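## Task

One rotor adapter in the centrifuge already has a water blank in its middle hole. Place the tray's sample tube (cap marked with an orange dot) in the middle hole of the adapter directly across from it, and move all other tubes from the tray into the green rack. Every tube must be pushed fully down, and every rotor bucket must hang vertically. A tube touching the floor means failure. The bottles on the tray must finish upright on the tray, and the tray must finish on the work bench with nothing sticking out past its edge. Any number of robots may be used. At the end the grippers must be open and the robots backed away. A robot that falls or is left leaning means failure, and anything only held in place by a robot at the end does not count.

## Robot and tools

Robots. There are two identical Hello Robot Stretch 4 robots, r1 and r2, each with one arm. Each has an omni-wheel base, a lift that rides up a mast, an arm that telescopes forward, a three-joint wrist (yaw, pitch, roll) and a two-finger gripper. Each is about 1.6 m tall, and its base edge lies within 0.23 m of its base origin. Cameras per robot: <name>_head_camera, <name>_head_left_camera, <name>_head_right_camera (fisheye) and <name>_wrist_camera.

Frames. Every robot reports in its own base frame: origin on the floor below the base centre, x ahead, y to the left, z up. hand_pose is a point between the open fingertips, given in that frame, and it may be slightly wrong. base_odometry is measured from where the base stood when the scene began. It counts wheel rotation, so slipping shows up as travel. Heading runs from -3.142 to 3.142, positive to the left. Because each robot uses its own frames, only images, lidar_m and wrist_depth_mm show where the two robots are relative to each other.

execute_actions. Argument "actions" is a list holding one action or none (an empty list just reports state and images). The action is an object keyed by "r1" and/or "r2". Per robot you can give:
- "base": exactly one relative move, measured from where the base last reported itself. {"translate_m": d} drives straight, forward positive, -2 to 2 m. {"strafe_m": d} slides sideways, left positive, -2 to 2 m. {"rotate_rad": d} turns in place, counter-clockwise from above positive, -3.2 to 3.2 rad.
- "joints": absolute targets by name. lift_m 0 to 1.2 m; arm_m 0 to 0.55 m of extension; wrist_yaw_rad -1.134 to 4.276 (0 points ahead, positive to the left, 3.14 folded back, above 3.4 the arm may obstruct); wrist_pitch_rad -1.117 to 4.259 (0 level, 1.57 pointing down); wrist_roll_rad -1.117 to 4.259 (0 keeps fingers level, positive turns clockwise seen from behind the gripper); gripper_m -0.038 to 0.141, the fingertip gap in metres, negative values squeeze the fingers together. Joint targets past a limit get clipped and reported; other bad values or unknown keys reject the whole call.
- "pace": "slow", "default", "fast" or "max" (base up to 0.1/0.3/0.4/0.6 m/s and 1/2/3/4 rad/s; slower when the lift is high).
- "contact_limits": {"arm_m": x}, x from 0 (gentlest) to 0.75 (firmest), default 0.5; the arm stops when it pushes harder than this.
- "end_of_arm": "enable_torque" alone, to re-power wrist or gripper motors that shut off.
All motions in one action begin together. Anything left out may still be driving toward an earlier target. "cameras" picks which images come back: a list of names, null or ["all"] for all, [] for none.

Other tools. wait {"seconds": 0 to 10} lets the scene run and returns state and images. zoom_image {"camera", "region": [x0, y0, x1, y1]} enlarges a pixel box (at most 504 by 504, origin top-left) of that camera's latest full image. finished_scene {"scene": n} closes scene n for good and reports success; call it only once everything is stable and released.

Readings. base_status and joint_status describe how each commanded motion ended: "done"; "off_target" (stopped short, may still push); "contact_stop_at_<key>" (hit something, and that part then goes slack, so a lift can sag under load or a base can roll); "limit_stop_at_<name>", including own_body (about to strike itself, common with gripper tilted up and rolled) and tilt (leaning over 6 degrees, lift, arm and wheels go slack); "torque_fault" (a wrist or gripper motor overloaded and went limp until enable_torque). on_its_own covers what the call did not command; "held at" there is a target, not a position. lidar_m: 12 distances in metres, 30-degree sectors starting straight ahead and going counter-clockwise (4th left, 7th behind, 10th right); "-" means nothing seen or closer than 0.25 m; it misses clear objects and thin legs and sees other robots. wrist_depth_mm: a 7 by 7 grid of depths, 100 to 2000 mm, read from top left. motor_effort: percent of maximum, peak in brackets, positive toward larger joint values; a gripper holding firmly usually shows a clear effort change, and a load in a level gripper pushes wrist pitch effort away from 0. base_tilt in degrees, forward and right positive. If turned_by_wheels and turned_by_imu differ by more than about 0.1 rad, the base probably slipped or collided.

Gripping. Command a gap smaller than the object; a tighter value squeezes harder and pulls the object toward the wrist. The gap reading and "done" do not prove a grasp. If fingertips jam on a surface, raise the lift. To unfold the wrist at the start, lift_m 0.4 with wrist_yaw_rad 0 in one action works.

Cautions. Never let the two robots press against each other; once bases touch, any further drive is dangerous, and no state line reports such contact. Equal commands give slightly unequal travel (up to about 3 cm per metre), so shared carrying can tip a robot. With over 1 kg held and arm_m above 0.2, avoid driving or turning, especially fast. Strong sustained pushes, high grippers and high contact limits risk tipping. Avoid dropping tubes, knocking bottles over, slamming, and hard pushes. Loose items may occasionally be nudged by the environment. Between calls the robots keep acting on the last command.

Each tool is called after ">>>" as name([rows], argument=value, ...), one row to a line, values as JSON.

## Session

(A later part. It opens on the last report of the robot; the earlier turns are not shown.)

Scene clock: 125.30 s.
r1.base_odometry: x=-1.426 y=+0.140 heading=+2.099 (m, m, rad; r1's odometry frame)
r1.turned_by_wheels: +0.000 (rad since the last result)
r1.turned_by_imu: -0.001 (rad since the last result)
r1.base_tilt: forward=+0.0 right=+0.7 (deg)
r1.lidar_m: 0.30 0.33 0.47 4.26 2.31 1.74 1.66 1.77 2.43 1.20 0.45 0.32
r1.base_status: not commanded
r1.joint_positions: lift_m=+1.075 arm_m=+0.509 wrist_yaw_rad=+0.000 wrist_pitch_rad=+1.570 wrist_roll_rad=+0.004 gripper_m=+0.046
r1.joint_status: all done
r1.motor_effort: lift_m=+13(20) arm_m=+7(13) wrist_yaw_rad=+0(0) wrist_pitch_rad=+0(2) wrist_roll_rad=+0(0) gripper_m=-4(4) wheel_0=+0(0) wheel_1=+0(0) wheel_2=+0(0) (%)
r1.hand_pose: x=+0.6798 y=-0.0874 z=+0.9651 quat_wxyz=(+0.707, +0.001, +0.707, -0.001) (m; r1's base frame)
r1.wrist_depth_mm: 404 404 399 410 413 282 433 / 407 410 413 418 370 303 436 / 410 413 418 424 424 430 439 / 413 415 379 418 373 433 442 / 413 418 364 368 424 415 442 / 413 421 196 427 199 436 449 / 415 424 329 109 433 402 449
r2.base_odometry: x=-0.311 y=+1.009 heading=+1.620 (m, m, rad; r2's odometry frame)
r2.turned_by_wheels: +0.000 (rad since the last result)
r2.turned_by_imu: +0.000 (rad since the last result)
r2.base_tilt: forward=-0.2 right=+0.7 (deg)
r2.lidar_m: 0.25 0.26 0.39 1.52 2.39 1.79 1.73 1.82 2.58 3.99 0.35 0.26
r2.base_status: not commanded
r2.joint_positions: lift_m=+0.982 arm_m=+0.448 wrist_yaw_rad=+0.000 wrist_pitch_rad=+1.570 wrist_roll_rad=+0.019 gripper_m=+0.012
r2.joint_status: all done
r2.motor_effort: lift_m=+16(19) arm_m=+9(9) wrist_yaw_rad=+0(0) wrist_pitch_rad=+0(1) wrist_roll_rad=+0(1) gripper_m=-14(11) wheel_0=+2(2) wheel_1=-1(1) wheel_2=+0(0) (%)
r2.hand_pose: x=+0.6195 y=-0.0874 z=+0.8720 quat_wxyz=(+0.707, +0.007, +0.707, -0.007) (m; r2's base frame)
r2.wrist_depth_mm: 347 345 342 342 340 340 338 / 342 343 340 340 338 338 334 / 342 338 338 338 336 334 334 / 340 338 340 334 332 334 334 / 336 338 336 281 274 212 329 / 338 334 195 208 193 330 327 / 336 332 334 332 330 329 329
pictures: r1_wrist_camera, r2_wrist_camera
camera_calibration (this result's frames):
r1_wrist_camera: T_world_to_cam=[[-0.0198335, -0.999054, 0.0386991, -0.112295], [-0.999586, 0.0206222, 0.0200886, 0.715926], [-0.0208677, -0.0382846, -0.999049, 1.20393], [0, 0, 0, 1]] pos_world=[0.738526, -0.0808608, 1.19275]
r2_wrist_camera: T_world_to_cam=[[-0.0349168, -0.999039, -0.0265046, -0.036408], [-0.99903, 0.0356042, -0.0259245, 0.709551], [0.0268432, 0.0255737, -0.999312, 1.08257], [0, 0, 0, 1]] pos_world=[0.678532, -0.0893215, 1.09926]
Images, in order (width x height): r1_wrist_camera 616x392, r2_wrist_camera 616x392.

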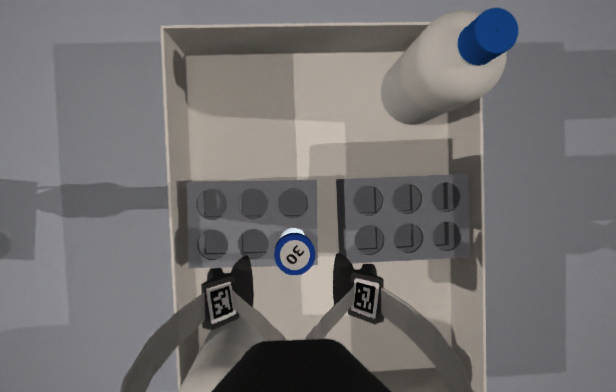

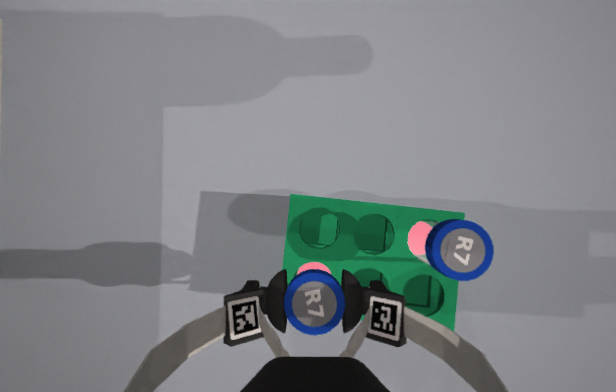

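>>> execute_actions([
  {"r1":{"base":{"strafe_m":-0.003},"joints":{"arm_m":0.511,"lift_m":0.986}},"r2":{"joints":{"gripper_m":0.048}}},
], cameras=["r1_wrist_camera","r2_wrist_camera"])

>>> execute_actions([
  {"r1":{"joints":{"gripper_m":0.012}},"r2":{"joints":{"lift_m":1.05},"pace":"fast"}},
], cameras=["r1_wrist_camera"])

Scene clock: 128.83 s.
r1.base_odometry: x=-1.423 y=+0.142 heading=+2.099 (m, m, rad; r1's odometry frame)
r1.turned_by_wheels: +0.000 (rad since the last result)
r1.turned_by_imu: -0.001 (rad since the last result)
r1.base_tilt: forward=+0.0 right=+0.6 (deg)
r1.lidar_m: 0.32 0.32 0.49 4.26 2.31 1.74 1.67 1.75 2.42 1.20 0.46 0.33
r1.base_status: done
r1.joint_positions: lift_m=+0.986 arm_m=+0.510 wrist_yaw_rad=+0.000 wrist_pitch_rad=+1.570 wrist_roll_rad=+0.004 gripper_m=+0.046
r1.joint_status: all done
r1.motor_effort: lift_m=+13(12) arm_m=+8(10) wrist_yaw_rad=+1(1) wrist_pitch_rad=-2(2) wrist_roll_rad=+2(0) gripper_m=-4(6) wheel_0=+1(6) wheel_1=+0(5) wheel_2=+0(1) (%)
r1.hand_pose: x=+0.6808 y=-0.0874 z=+0.8761 quat_wxyz=(+0.707, +0.001, +0.707, -0.001) (m; r1's base frame)
r1.wrist_depth_mm: 320 312 324 329 329 206 197 / 322 325 325 330 336 257 345 / 324 322 329 334 338 340 345 / 324 298 325 329 279 290 349 / 327 286 273 276 281 285 351 / 329 304 196 216 198 343 351 / 330 329 330 109 345 336 355
r2.base_odometry: x=-0.311 y=+1.009 heading=+1.620 (m, m, rad; r2's odometry frame)
r2.turned_by_wheels: +0.000 (rad since the last result)
r2.turned_by_imu: +0.000 (rad since the last result)
r2.base_tilt: forward=-0.4 right=+0.8 (deg)
r2.lidar_m: 0.25 0.25 0.37 1.52 2.41 1.80 1.73 1.86 2.59 3.99 0.37 0.27
r2.base_status: not commanded
r2.joint_positions: lift_m=+0.982 arm_m=+0.448 wrist_yaw_rad=+0.000 wrist_pitch_rad=+1.570 wrist_roll_rad=+0.019 gripper_m=+0.048
r2.joint_status: all done
r2.motor_effort: lift_m=+16(16) arm_m=+9(9) wrist_yaw_rad=+1(0) wrist_pitch_rad=+1(2) wrist_roll_rad=+0(0) gripper_m=-3(11) wheel_0=+2(2) wheel_1=-1(1) wheel_2=+0(0) (%)
r2.hand_pose: x=+0.6195 y=-0.0874 z=+0.8720 quat_wxyz=(+0.707, +0.007, +0.707, -0.007) (m; r2's base frame)
r2.wrist_depth_mm: 345 342 343 340 340 340 340 / 343 343 342 340 338 336 334 / 342 340 340 340 334 334 334 / 340 338 336 338 332 332 332 / 340 338 336 274 274 212 330 / 334 334 208 213 197 330 329 / 336 334 332 150 327 329 327
pictures: r1_wrist_camera, r2_wrist_camera
camera_calibration (this result's frames):
r1_wrist_camera: T_world_to_cam=[[-0.0198335, -0.999054, 0.0386991, -0.108833], [-0.999586, 0.0206221, 0.0200885, 0.718672], [-0.0208675, -0.0382846, -0.999049, 1.11506], [0, 0, 0, 1]] pos_world=[0.739484, -0.0808608, 1.10377]
r2_wrist_camera: T_world_to_cam=[[-0.0349171, -0.999039, -0.0265046, -0.0364075], [-0.99903, 0.0356046, -0.0259245, 0.709562], [0.0268432, 0.0255737, -0.999312, 1.08257], [0, 0, 0, 1]] pos_world=[0.678542, -0.0893215, 1.09926]
Images, in order (width x height): r1_wrist_camera 616x392, r2_wrist_camera 616x392.

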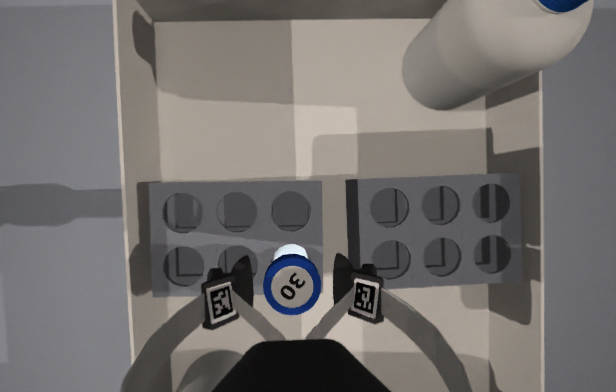

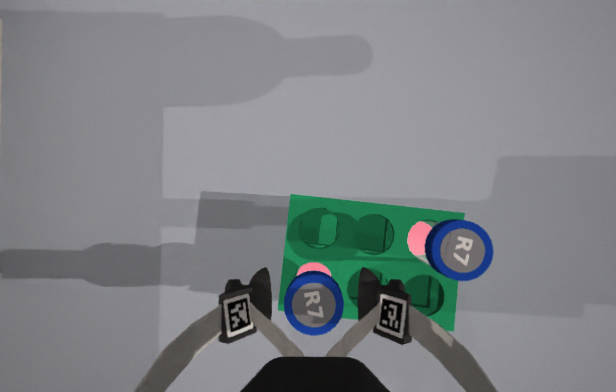

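Scene clock: 129.97 s.
r1.base_odometry: x=-1.423 y=+0.142 heading=+2.099 (m, m, rad; r1's odometry frame)
r1.turned_by_wheels: +0.000 (rad since the last result)
r1.turned_by_imu: +0.000 (rad since the last result)
r1.base_tilt: forward=+0.0 right=+0.7 (deg)
r1.lidar_m: 0.32 0.34 0.46 4.26 2.31 1.73 1.67 1.75 2.42 1.19 0.45 0.34
r1.base_status: not commanded
r1.joint_positions: lift_m=+0.986 arm_m=+0.510 wrist_yaw_rad=+0.000 wrist_pitch_rad=+1.570 wrist_roll_rad=+0.004 gripper_m=+0.012
r1.joint_status: all done
r1.motor_effort: lift_m=+13(13) arm_m=+8(8) wrist_yaw_rad=+0(1) wrist_pitch_rad=-2(1) wrist_roll_rad=+2(0) gripper_m=-16(15) wheel_0=+1(0) wheel_1=+0(0) wheel_2=+0(0) (%)
r1.hand_pose: x=+0.6808 y=-0.0874 z=+0.8761 quat_wxyz=(+0.707, +0.001, +0.707, -0.001) (m; r1's base frame)
r1.wrist_depth_mm: 319 314 324 330 332 206 198 / 322 324 327 330 334 258 345 / 324 320 330 332 338 338 345 / 324 300 325 330 281 290 349 / 325 286 273 274 282 285 351 / 329 306 186 209 191 345 355 / 330 303 330 109 345 315 357
r2.base_odometry: x=-0.311 y=+1.009 heading=+1.620 (m, m, rad; r2's odometry frame)
r2.turned_by_wheels: +0.000 (rad since the last result)
r2.turned_by_imu: +0.000 (rad since the last result)
r2.base_tilt: forward=-0.3 right=+0.8 (deg)
r2.lidar_m: 0.25 0.27 0.39 1.47 2.39 1.79 1.73 1.86 2.58 3.98 0.36 0.25
r2.base_status: not commanded
r2.joint_positions: lift_m=+1.050 arm_m=+0.448 wrist_yaw_rad=+0.000 wrist_pitch_rad=+1.570 wrist_roll_rad=+0.019 gripper_m=+0.048
r2.joint_status: all done
r2.motor_effort: lift_m=+22(22) arm_m=+9(9) wrist_yaw_rad=+0(1) wrist_pitch_rad=+1(2) wrist_roll_rad=+0(0) gripper_m=-3(2) wheel_0=+2(2) wheel_1=-1(1) wheel_2=+0(0) (%)
r2.hand_pose: x=+0.6195 y=-0.0874 z=+0.9395 quat_wxyz=(+0.707, +0.007, +0.707, -0.007) (m; r2's base frame)
r2.wrist_depth_mm: 418 413 413 413 404 407 407 / 399 415 407 407 402 407 404 / 397 407 407 404 404 402 402 / 394 404 404 404 402 402 399 / 399 407 399 343 338 399 397 / 399 399 207 394 197 397 397 / 399 402 399 150 394 394 394
pictures: r1_wrist_camera
camera_calibration (this result's frames):
r1_wrist_camera: T_world_to_cam=[[-0.0198336, -0.999054, 0.0386991, -0.108833], [-0.999586, 0.0206223, 0.0200885, 0.718672], [-0.0208676, -0.0382846, -0.999049, 1.11506], [0, 0, 0, 1]] pos_world=[0.739484, -0.0808608, 1.10377]
Images, in order (width x height): r1_wrist_camera 616x392.

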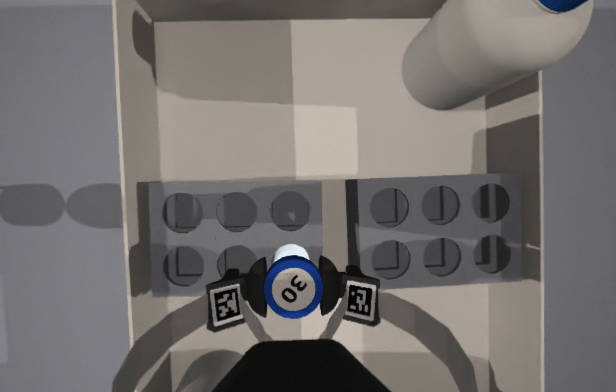

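>>> execute_actions([
  {"r1":{"joints":{"lift_m":1.06},"pace":"fast"},"r2":{"base":{"translate_m":-0.15},"joints":{"arm_m":0.15},"pace":"fast"}},
], cameras=[])

>>> execute_actions([
  {"r1":{"base":{"strafe_m":0.403},"joints":{"arm_m":0.515},"pace":"fast"},"r2":{"base":{"translate_m":-0.35},"joints":{"arm_m":0.0},"pace":"fast"}},
], cameras=["r1_wrist_camera"])

>>> zoom_image(camera="r1_wrist_camera", region=[150, 170, 350, 320])

Scene clock: 135.57 s.
r1.base_odometry: x=-1.423 y=+0.142 heading=+2.099 (m, m, rad; r1's odometry frame)
r1.turned_by_wheels: +0.000 (rad since the last result)
r1.turned_by_imu: -0.001 (rad since the last result)
r1.base_tilt: forward=-0.1 right=+0.7 (deg)
r1.lidar_m: 0.32 0.33 0.48 4.25 2.31 1.73 1.66 1.76 2.42 1.18 0.47 0.32
r1.base_status: not commanded
r1.joint_positions: lift_m=+1.060 arm_m=+0.510 wrist_yaw_rad=+0.000 wrist_pitch_rad=+1.570 wrist_roll_rad=+0.004 gripper_m=+0.012
r1.joint_status: all done
r1.motor_effort: lift_m=+22(23) arm_m=+7(8) wrist_yaw_rad=-1(2) wrist_pitch_rad=-1(2) wrist_roll_rad=-1(0) gripper_m=-19(17) wheel_0=+1(1) wheel_1=+0(0) wheel_2=+0(0) (%)
r1.hand_pose: x=+0.6808 y=-0.0874 z=+0.9493 quat_wxyz=(+0.707, +0.001, +0.707, -0.001) (m; r1's base frame)
r1.wrist_depth_mm: 389 394 397 377 355 248 415 / 392 397 399 404 359 283 418 / 397 397 402 407 410 415 421 / 394 399 375 402 355 410 424 / 399 402 347 347 355 413 427 / 399 404 186 210 191 418 430 / 402 407 330 109 418 399 433
r2.base_odometry: x=-0.303 y=+0.859 heading=+1.620 (m, m, rad; r2's odometry frame)
r2.turned_by_wheels: +0.000 (rad since the last result)
r2.turned_by_imu: -0.001 (rad since the last result)
r2.base_tilt: forward=-0.4 right=+0.9 (deg)
r2.lidar_m: 0.39 0.41 0.62 4.75 2.19 1.62 1.59 1.68 2.34 4.00 4.20 0.43
r2.base_status: done
r2.joint_positions: lift_m=+1.050 arm_m=+0.152 wrist_yaw_rad=+0.000 wrist_pitch_rad=+1.570 wrist_roll_rad=+0.019 gripper_m=+0.048
r2.joint_status: all done
r2.motor_effort: lift_m=+22(22) arm_m=-9(11) wrist_yaw_rad=+2(0) wrist_pitch_rad=+1(2) wrist_roll_rad=+0(0) gripper_m=-5(3) wheel_0=-1(9) wheel_1=+0(9) wheel_2=+0(12) (%)
r2.hand_pose: x=+0.3225 y=-0.0874 z=+0.9395 quat_wxyz=(+0.707, +0.007, +0.707, -0.007) (m; r2's base frame)
r2.wrist_depth_mm: 421 415 413 413 407 407 410 / 410 410 410 413 410 407 404 / 413 413 410 404 407 407 407 / 1182 1160 1182 1182 1182 1160 1160 / 1182 1160 1182 1160 1160 1160 1182 / 1160 1182 207 976 198 1138 1138 / 1160 1160 946 149 1138 1138 1138
pictures: none
No camera images: the call's "cameras" was empty. Leave "cameras" out to get every camera's image.

Scene clock: 138.07 s.
r1.base_odometry: x=-1.771 y=-0.062 heading=+2.099 (m, m, rad; r1's odometry frame)
r1.turned_by_wheels: +0.000 (rad since the last result)
r1.turned_by_imu: -0.001 (rad since the last result)
r1.base_tilt: forward=+0.0 right=+0.6 (deg)
r1.lidar_m: 0.31 0.35 3.99 3.85 2.35 1.72 1.67 1.75 2.39 1.24 0.48 0.34
r1.base_status: done
r1.joint_positions: lift_m=+1.060 arm_m=+0.514 wrist_yaw_rad=+0.000 wrist_pitch_rad=+1.570 wrist_roll_rad=+0.004 gripper_m=+0.012
r1.joint_status: all done
r1.motor_effort: lift_m=+21(22) arm_m=+8(10) wrist_yaw_rad=+0(0) wrist_pitch_rad=+0(2) wrist_roll_rad=-1(1) gripper_m=-17(17) wheel_0=+1(11) wheel_1=-2(9) wheel_2=+0(1) (%)
r1.hand_pose: x=+0.6848 y=-0.0874 z=+0.9494 quat_wxyz=(+0.707, +0.001, +0.707, -0.001) (m; r1's base frame)
r1.wrist_depth_mm: 392 394 399 402 410 413 415 / 392 397 402 407 413 418 377 / 394 397 404 407 413 418 379 / 394 399 349 410 415 418 382 / 397 399 347 353 418 427 384 / 402 404 186 210 191 424 387 / 399 404 410 109 421 427 392
r2.base_odometry: x=-0.286 y=+0.510 heading=+1.620 (m, m, rad; r2's odometry frame)
r2.turned_by_wheels: +0.000 (rad since the last result)
r2.turned_by_imu: -0.001 (rad since the last result)
r2.base_tilt: forward=-0.4 right=+0.9 (deg)
r2.lidar_m: 0.74 0.77 1.10 4.26 1.71 1.27 1.23 1.31 1.86 3.98 4.18 0.78
r2.base_status: done
r2.joint_positions: lift_m=+1.050 arm_m=+0.002 wrist_yaw_rad=+0.000 wrist_pitch_rad=+1.570 wrist_roll_rad=+0.019 gripper_m=+0.048
r2.joint_status: all done
r2.motor_effort: lift_m=+22(22) arm_m=-8(10) wrist_yaw_rad=+0(0) wrist_pitch_rad=+1(0) wrist_roll_rad=-1(0) gripper_m=-4(5) wheel_0=-3(7) wheel_1=-2(8) wheel_2=+1(12) (%)
r2.hand_pose: x=+0.1726 y=-0.0874 z=+0.9395 quat_wxyz=(+0.707, +0.007, +0.707, -0.007) (m; r2's base frame)
r2.wrist_depth_mm: 1205 1229 1205 1205 1205 1205 1182 / 1205 1205 1205 1160 1205 1182 1182 / 1182 1205 1182 1182 1205 1182 1182 / 1205 1205 1182 1182 1160 1182 1182 / 1182 1182 1205 946 1182 1160 1160 / 1160 1160 206 946 196 1160 1160 / 1138 1182 1160 149 1160 1160 1160
pictures: r1_wrist_camera
camera_calibration (this result's frames):
r1_wrist_camera: T_world_to_cam=[[-0.0198481, -0.999054, 0.0386991, -0.111578], [-0.999585, 0.0206368, 0.0200879, 0.721256], [-0.0208675, -0.0382843, -0.999049, 1.18836], [0, 0, 0, 1]] pos_world=[0.74354, -0.0808616, 1.17705]
Images, in order (width x height): r1_wrist_camera 616x392.

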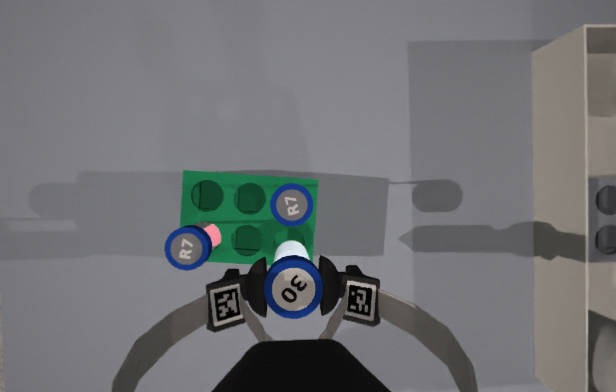

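Region (150, 170, 350, 320) of r1_wrist_camera's 616x392 image, scaled by 2.520; it fills the top 378 rows of this view, and the rest is white.

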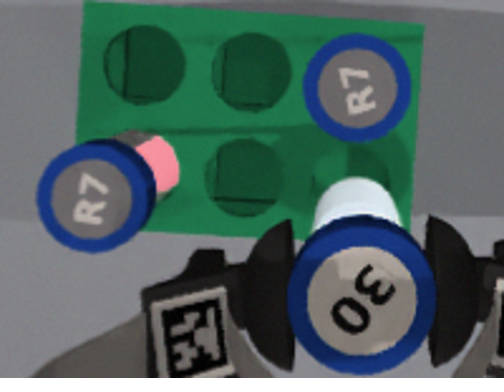

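>>> execute_actions([
  {"r1":{"base":{"strafe_m":0.002},"joints":{"arm_m":0.519,"lift_m":0.982},"pace":"slow"}},
], cameras=["r1_wrist_camera"])

Scene clock: 141.30 s.
r1.base_odometry: x=-1.773 y=-0.063 heading=+2.099 (m, m, rad; r1's odometry frame)
r1.turned_by_wheels: +0.000 (rad since the last result)
r1.turned_by_imu: -0.001 (rad since the last result)
r1.base_tilt: forward=+0.0 right=+0.7 (deg)
r1.lidar_m: 0.33 0.34 4.00 3.87 2.34 1.72 1.67 1.75 2.43 1.24 0.46 0.32
r1.base_status: done
r1.joint_positions: lift_m=+0.982 arm_m=+0.518 wrist_yaw_rad=+0.000 wrist_pitch_rad=+1.570 wrist_roll_rad=+0.004 gripper_m=+0.012
r1.joint_status: all done
r1.motor_effort: lift_m=+13(21) arm_m=+8(10) wrist_yaw_rad=-3(1) wrist_pitch_rad=-1(1) wrist_roll_rad=+0(1) gripper_m=-17(18) wheel_0=+1(4) wheel_1=-1(3) wheel_2=+0(1) (%)
r1.hand_pose: x=+0.6888 y=-0.0874 z=+0.8721 quat_wxyz=(+0.707, +0.001, +0.707, -0.001) (m; r1's base frame)
r1.wrist_depth_mm: 319 320 324 327 332 338 340 / 319 322 327 327 330 340 342 / 319 322 327 330 336 338 343 / 320 325 322 272 338 342 345 / 322 327 272 233 340 343 347 / 325 329 186 210 191 343 347 / 327 329 334 109 345 349 353
r2.base_odometry: x=-0.286 y=+0.510 heading=+1.620 (m, m, rad; r2's odometry frame)
r2.turned_by_wheels: +0.000 (rad since the last result)
r2.turned_by_imu: +0.000 (rad since the last result)
r2.base_tilt: forward=-0.4 right=+0.8 (deg)
r2.lidar_m: 0.74 0.78 1.14 4.23 1.70 1.28 1.22 1.28 1.85 3.98 4.16 0.76
r2.base_status: not commanded
r2.joint_positions: lift_m=+1.050 arm_m=+0.002 wrist_yaw_rad=+0.000 wrist_pitch_rad=+1.570 wrist_roll_rad=+0.019 gripper_m=+0.048
r2.joint_status: not commanded
r2.motor_effort: lift_m=+21(21) arm_m=-8(8) wrist_yaw_rad=+0(0) wrist_pitch_rad=+2(1) wrist_roll_rad=+0(0) gripper_m=-4(1) wheel_0=-3(3) wheel_1=-2(3) wheel_2=+1(1) (%)
r2.hand_pose: x=+0.1726 y=-0.0874 z=+0.9395 quat_wxyz=(+0.707, +0.007, +0.707, -0.007) (m; r2's base frame)
r2.wrist_depth_mm: 1229 1182 1182 1229 1205 1182 1205 / 1229 1205 1182 1182 1205 1205 1160 / 1182 1205 1205 1182 1160 1182 1160 / 1182 1205 1205 1160 1182 1138 1182 / 1182 1182 1160 946 1182 1182 1160 / 1182 1182 207 960 197 1182 1138 / 1160 1160 1138 149 1160 1182 1160
pictures: r1_wrist_camera
camera_calibration (this result's frames):
r1_wrist_camera: T_world_to_cam=[[-0.019848, -0.999054, 0.0386991, -0.10851], [-0.999585, 0.0206367, 0.0200878, 0.726743], [-0.0208674, -0.0382843, -0.999049, 1.11123], [0, 0, 0, 1]] pos_world=[0.747476, -0.0808616, 1.09978]
Images, in order (width x height): r1_wrist_camera 616x392.

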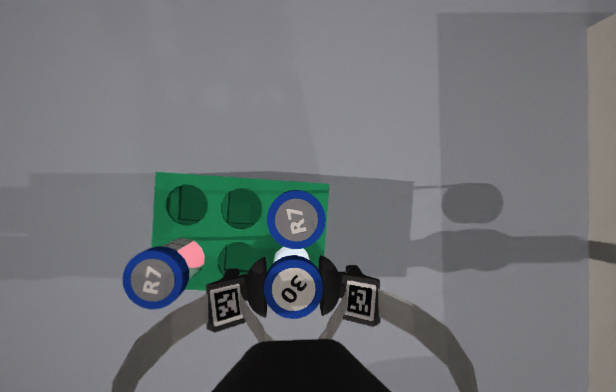

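>>> execute_actions([
  {"r1":{"joints":{"gripper_m":0.044}}},
], cameras=["r1_wrist_camera"])

>>> execute_actions([
  {"r1":{"joints":{"lift_m":1.04},"pace":"fast"}},
], cameras=[])

>>> execute_actions([
  {"r1":{"base":{"translate_m":-0.25},"joints":{"arm_m":0.05},"pace":"fast"}},
], cameras=["r1_head_right_camera","r2_head_camera"])

>>> zoom_image(camera="r2_head_camera", region=[60, 200, 300, 340])

Scene clock: 145.53 s.
r1.base_odometry: x=-1.773 y=-0.063 heading=+2.099 (m, m, rad; r1's odometry frame)
r1.turned_by_wheels: +0.000 (rad since the last result)
r1.turned_by_imu: -0.001 (rad since the last result)
r1.base_tilt: forward=+0.0 right=+0.7 (deg)
r1.lidar_m: 0.32 0.33 3.97 3.85 2.34 1.71 1.67 1.73 2.42 1.25 0.47 0.35
r1.base_status: not commanded
r1.joint_positions: lift_m=+0.982 arm_m=+0.518 wrist_yaw_rad=+0.000 wrist_pitch_rad=+1.570 wrist_roll_rad=+0.004 gripper_m=+0.044
r1.joint_status: all done
r1.motor_effort: lift_m=+13(13) arm_m=+8(8) wrist_yaw_rad=+0(1) wrist_pitch_rad=+0(1) wrist_roll_rad=+0(0) gripper_m=-6(19) wheel_0=+1(1) wheel_1=+0(1) wheel_2=+0(0) (%)
r1.hand_pose: x=+0.6888 y=-0.0874 z=+0.8721 quat_wxyz=(+0.707, +0.001, +0.707, -0.001) (m; r1's base frame)
r1.wrist_depth_mm: 315 320 325 327 332 334 338 / 319 322 327 329 332 338 342 / 322 324 327 330 334 340 342 / 320 325 324 273 338 342 345 / 322 325 272 220 338 343 347 / 325 327 197 215 200 345 349 / 327 330 334 109 343 347 353
r2.base_odometry: x=-0.286 y=+0.510 heading=+1.620 (m, m, rad; r2's odometry frame)
r2.turned_by_wheels: +0.000 (rad since the last result)
r2.turned_by_imu: +0.000 (rad since the last result)
r2.base_tilt: forward=-0.3 right=+0.8 (deg)
r2.lidar_m: 0.74 0.78 1.11 4.27 1.74 1.28 1.23 1.29 1.84 3.98 4.17 0.76
r2.base_status: not commanded
r2.joint_positions: lift_m=+1.050 arm_m=+0.002 wrist_yaw_rad=+0.000 wrist_pitch_rad=+1.570 wrist_roll_rad=+0.019 gripper_m=+0.048
r2.joint_status: not commanded
r2.motor_effort: lift_m=+21(22) arm_m=-8(9) wrist_yaw_rad=+1(0) wrist_pitch_rad=+3(3) wrist_roll_rad=+0(0) gripper_m=-3(3) wheel_0=-2(2) wheel_1=-3(3) wheel_2=+1(1) (%)
r2.hand_pose: x=+0.1726 y=-0.0874 z=+0.9395 quat_wxyz=(+0.707, +0.007, +0.707, -0.007) (m; r2's base frame)
r2.wrist_depth_mm: 1229 1205 1160 1205 1182 1182 1160 / 1205 1182 1205 1205 1182 1182 1229 / 1205 1182 1205 1182 1182 1205 1182 / 1229 1182 1182 1182 1160 1160 1160 / 1160 1160 1160 946 1182 1182 1182 / 1205 1182 207 946 197 1138 1182 / 1182 1182 1160 150 1138 1138 1138
pictures: r1_wrist_camera
camera_calibration (this result's frames):
r1_wrist_camera: T_world_to_cam=[[-0.0198482, -0.999054, 0.0386991, -0.108509], [-0.999585, 0.0206369, 0.020088, 0.726751], [-0.0208676, -0.0382843, -0.999049, 1.11123], [0, 0, 0, 1]] pos_world=[0.747485, -0.0808616, 1.09978]
Images, in order (width x height): r1_wrist_camera 616x392.

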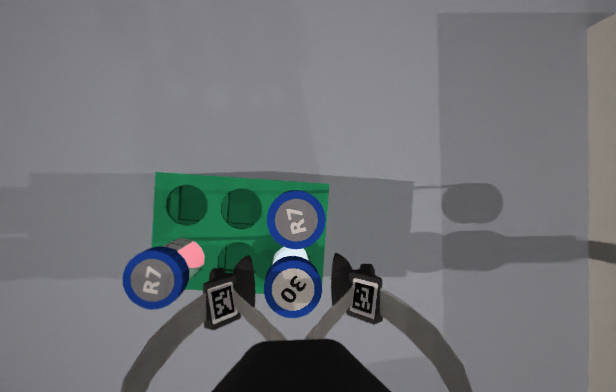

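Scene clock: 146.50 s.
r1.base_odometry: x=-1.773 y=-0.063 heading=+2.099 (m, m, rad; r1's odometry frame)
r1.turned_by_wheels: +0.000 (rad since the last result)
r1.turned_by_imu: +0.000 (rad since the last result)
r1.base_tilt: forward=+0.0 right=+0.7 (deg)
r1.lidar_m: 0.33 0.35 3.98 3.86 2.34 1.73 1.67 1.75 2.44 1.23 0.47 0.35
r1.base_status: not commanded
r1.joint_positions: lift_m=+1.040 arm_m=+0.518 wrist_yaw_rad=+0.000 wrist_pitch_rad=+1.570 wrist_roll_rad=+0.004 gripper_m=+0.044
r1.joint_status: all done
r1.motor_effort: lift_m=+22(24) arm_m=+8(8) wrist_yaw_rad=-1(3) wrist_pitch_rad=+0(2) wrist_roll_rad=+1(2) gripper_m=-5(7) wheel_0=+1(1) wheel_1=-1(1) wheel_2=+1(0) (%)
r1.hand_pose: x=+0.6888 y=-0.0874 z=+0.9294 quat_wxyz=(+0.707, +0.001, +0.707, -0.001) (m; r1's base frame)
r1.wrist_depth_mm: 370 375 382 384 389 392 397 / 373 377 379 387 392 397 379 / 375 377 384 389 394 399 382 / 377 379 355 330 397 399 384 / 379 384 327 325 397 402 387 / 382 384 197 394 200 407 389 / 384 387 394 109 399 407 394
r2.base_odometry: x=-0.286 y=+0.510 heading=+1.620 (m, m, rad; r2's odometry frame)
r2.turned_by_wheels: +0.000 (rad since the last result)
r2.turned_by_imu: +0.000 (rad since the last result)
r2.base_tilt: forward=-0.4 right=+0.9 (deg)
r2.lidar_m: 0.72 0.78 1.10 4.27 1.68 1.26 1.23 1.33 1.84 3.99 4.21 0.77
r2.base_status: not commanded
r2.joint_positions: lift_m=+1.050 arm_m=+0.002 wrist_yaw_rad=+0.000 wrist_pitch_rad=+1.570 wrist_roll_rad=+0.019 gripper_m=+0.048
r2.joint_status: not commanded
r2.motor_effort: lift_m=+22(21) arm_m=-8(8) wrist_yaw_rad=+1(1) wrist_pitch_rad=+2(0) wrist_roll_rad=+0(0) gripper_m=-4(4) wheel_0=-3(3) wheel_1=-3(3) wheel_2=+1(1) (%)
r2.hand_pose: x=+0.1726 y=-0.0874 z=+0.9395 quat_wxyz=(+0.707, +0.007, +0.707, -0.007) (m; r2's base frame)
r2.wrist_depth_mm: 1205 1229 1229 1205 1205 1205 1160 / 1205 1229 1205 1182 1182 1205 1205 / 1205 1182 1229 1182 1182 1160 1205 / 1229 1205 1182 1160 1182 1160 1160 / 1182 1182 1182 946 1160 1160 1182 / 1160 1182 206 960 197 1182 1160 / 1182 1182 1160 150 1118 1138 1138
pictures: none
No camera images: the call's "cameras" was empty. Leave "cameras" out to get every camera's image.

Scene clock: 148.63 s.
r1.base_odometry: x=-1.647 y=-0.279 heading=+2.099 (m, m, rad; r1's odometry frame)
r1.turned_by_wheels: +0.000 (rad since the last result)
r1.turned_by_imu: -0.001 (rad since the last result)
r1.base_tilt: forward=+0.0 right=+0.7 (deg)
r1.lidar_m: 0.57 0.59 4.01 3.85 1.97 1.47 1.41 1.48 2.06 2.12 0.80 0.61
r1.base_status: done
r1.joint_positions: lift_m=+1.040 arm_m=+0.051 wrist_yaw_rad=+0.000 wrist_pitch_rad=+1.570 wrist_roll_rad=+0.004 gripper_m=+0.044
r1.joint_status: all done
r1.motor_effort: lift_m=+22(22) arm_m=-7(3) wrist_yaw_rad=-1(1) wrist_pitch_rad=-2(1) wrist_roll_rad=+0(0) gripper_m=-4(5) wheel_0=-2(6) wheel_1=+0(6) wheel_2=-1(10) (%)
r1.hand_pose: x=+0.2223 y=-0.0874 z=+0.9294 quat_wxyz=(+0.707, +0.001, +0.707, -0.001) (m; r1's base frame)
r1.wrist_depth_mm: 1098 1118 1160 1118 1138 1160 1160 / 1098 1098 1138 1138 1138 1182 1205 / 1098 1118 1138 1160 1160 1160 1182 / 1118 1138 1138 1138 1160 1182 1182 / 1118 1138 946 946 1182 1205 1205 / 1118 1160 196 946 200 1182 1205 / 1138 1138 1160 109 1182 1205 1229
r2.base_odometry: x=-0.286 y=+0.510 heading=+1.620 (m, m, rad; r2's odometry frame)
r2.turned_by_wheels: +0.000 (rad since the last result)
r2.turned_by_imu: +0.000 (rad since the last result)
r2.base_tilt: forward=-0.2 right=+0.9 (deg)
r2.lidar_m: 0.74 0.75 1.12 4.26 1.72 1.29 1.22 1.32 1.88 4.00 4.19 0.77
r2.base_status: not commanded
r2.joint_positions: lift_m=+1.050 arm_m=+0.002 wrist_yaw_rad=+0.000 wrist_pitch_rad=+1.570 wrist_roll_rad=+0.019 gripper_m=+0.048
r2.joint_status: not commanded
r2.motor_effort: lift_m=+21(22) arm_m=-8(8) wrist_yaw_rad=+0(0) wrist_pitch_rad=+2(2) wrist_roll_rad=+0(0) gripper_m=-3(4) wheel_0=-3(3) wheel_1=-2(2) wheel_2=+1(1) (%)
r2.hand_pose: x=+0.1726 y=-0.0874 z=+0.9395 quat_wxyz=(+0.707, +0.007, +0.707, -0.007) (m; r2's base frame)
r2.wrist_depth_mm: 1229 1182 1205 1229 1229 1205 1182 / 1205 1182 1205 1182 1160 1182 1182 / 1205 1182 1205 1182 1138 1182 1160 / 1160 1182 1182 1182 1182 1160 1182 / 1160 1182 1205 946 1160 1160 1160 / 1205 1160 207 946 197 1138 1138 / 1182 1160 1182 150 1160 1138 1182
pictures: r1_head_right_camera, r2_head_camera
Images, in order (width x height): r1_head_right_camera 420x672, r2_head_camera 420x560.

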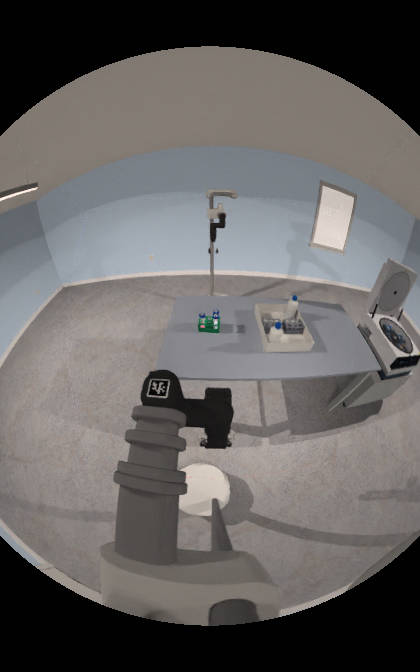

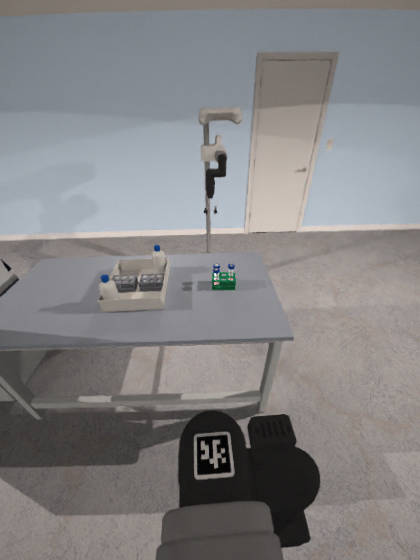

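Region (60, 200, 300, 340) of r2_head_camera's 420x560 image, scaled by 2.100, with more detail than that image has; it fills the top 294 rows of this view, and the rest is white.

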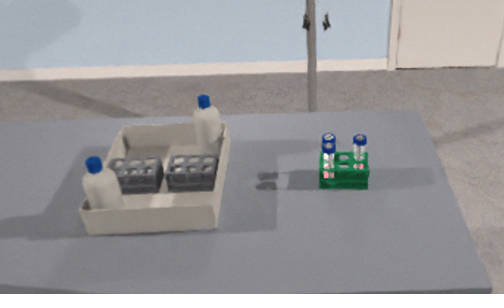

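>>> finished_scene(scene=1)

The scene is finished: the task was done.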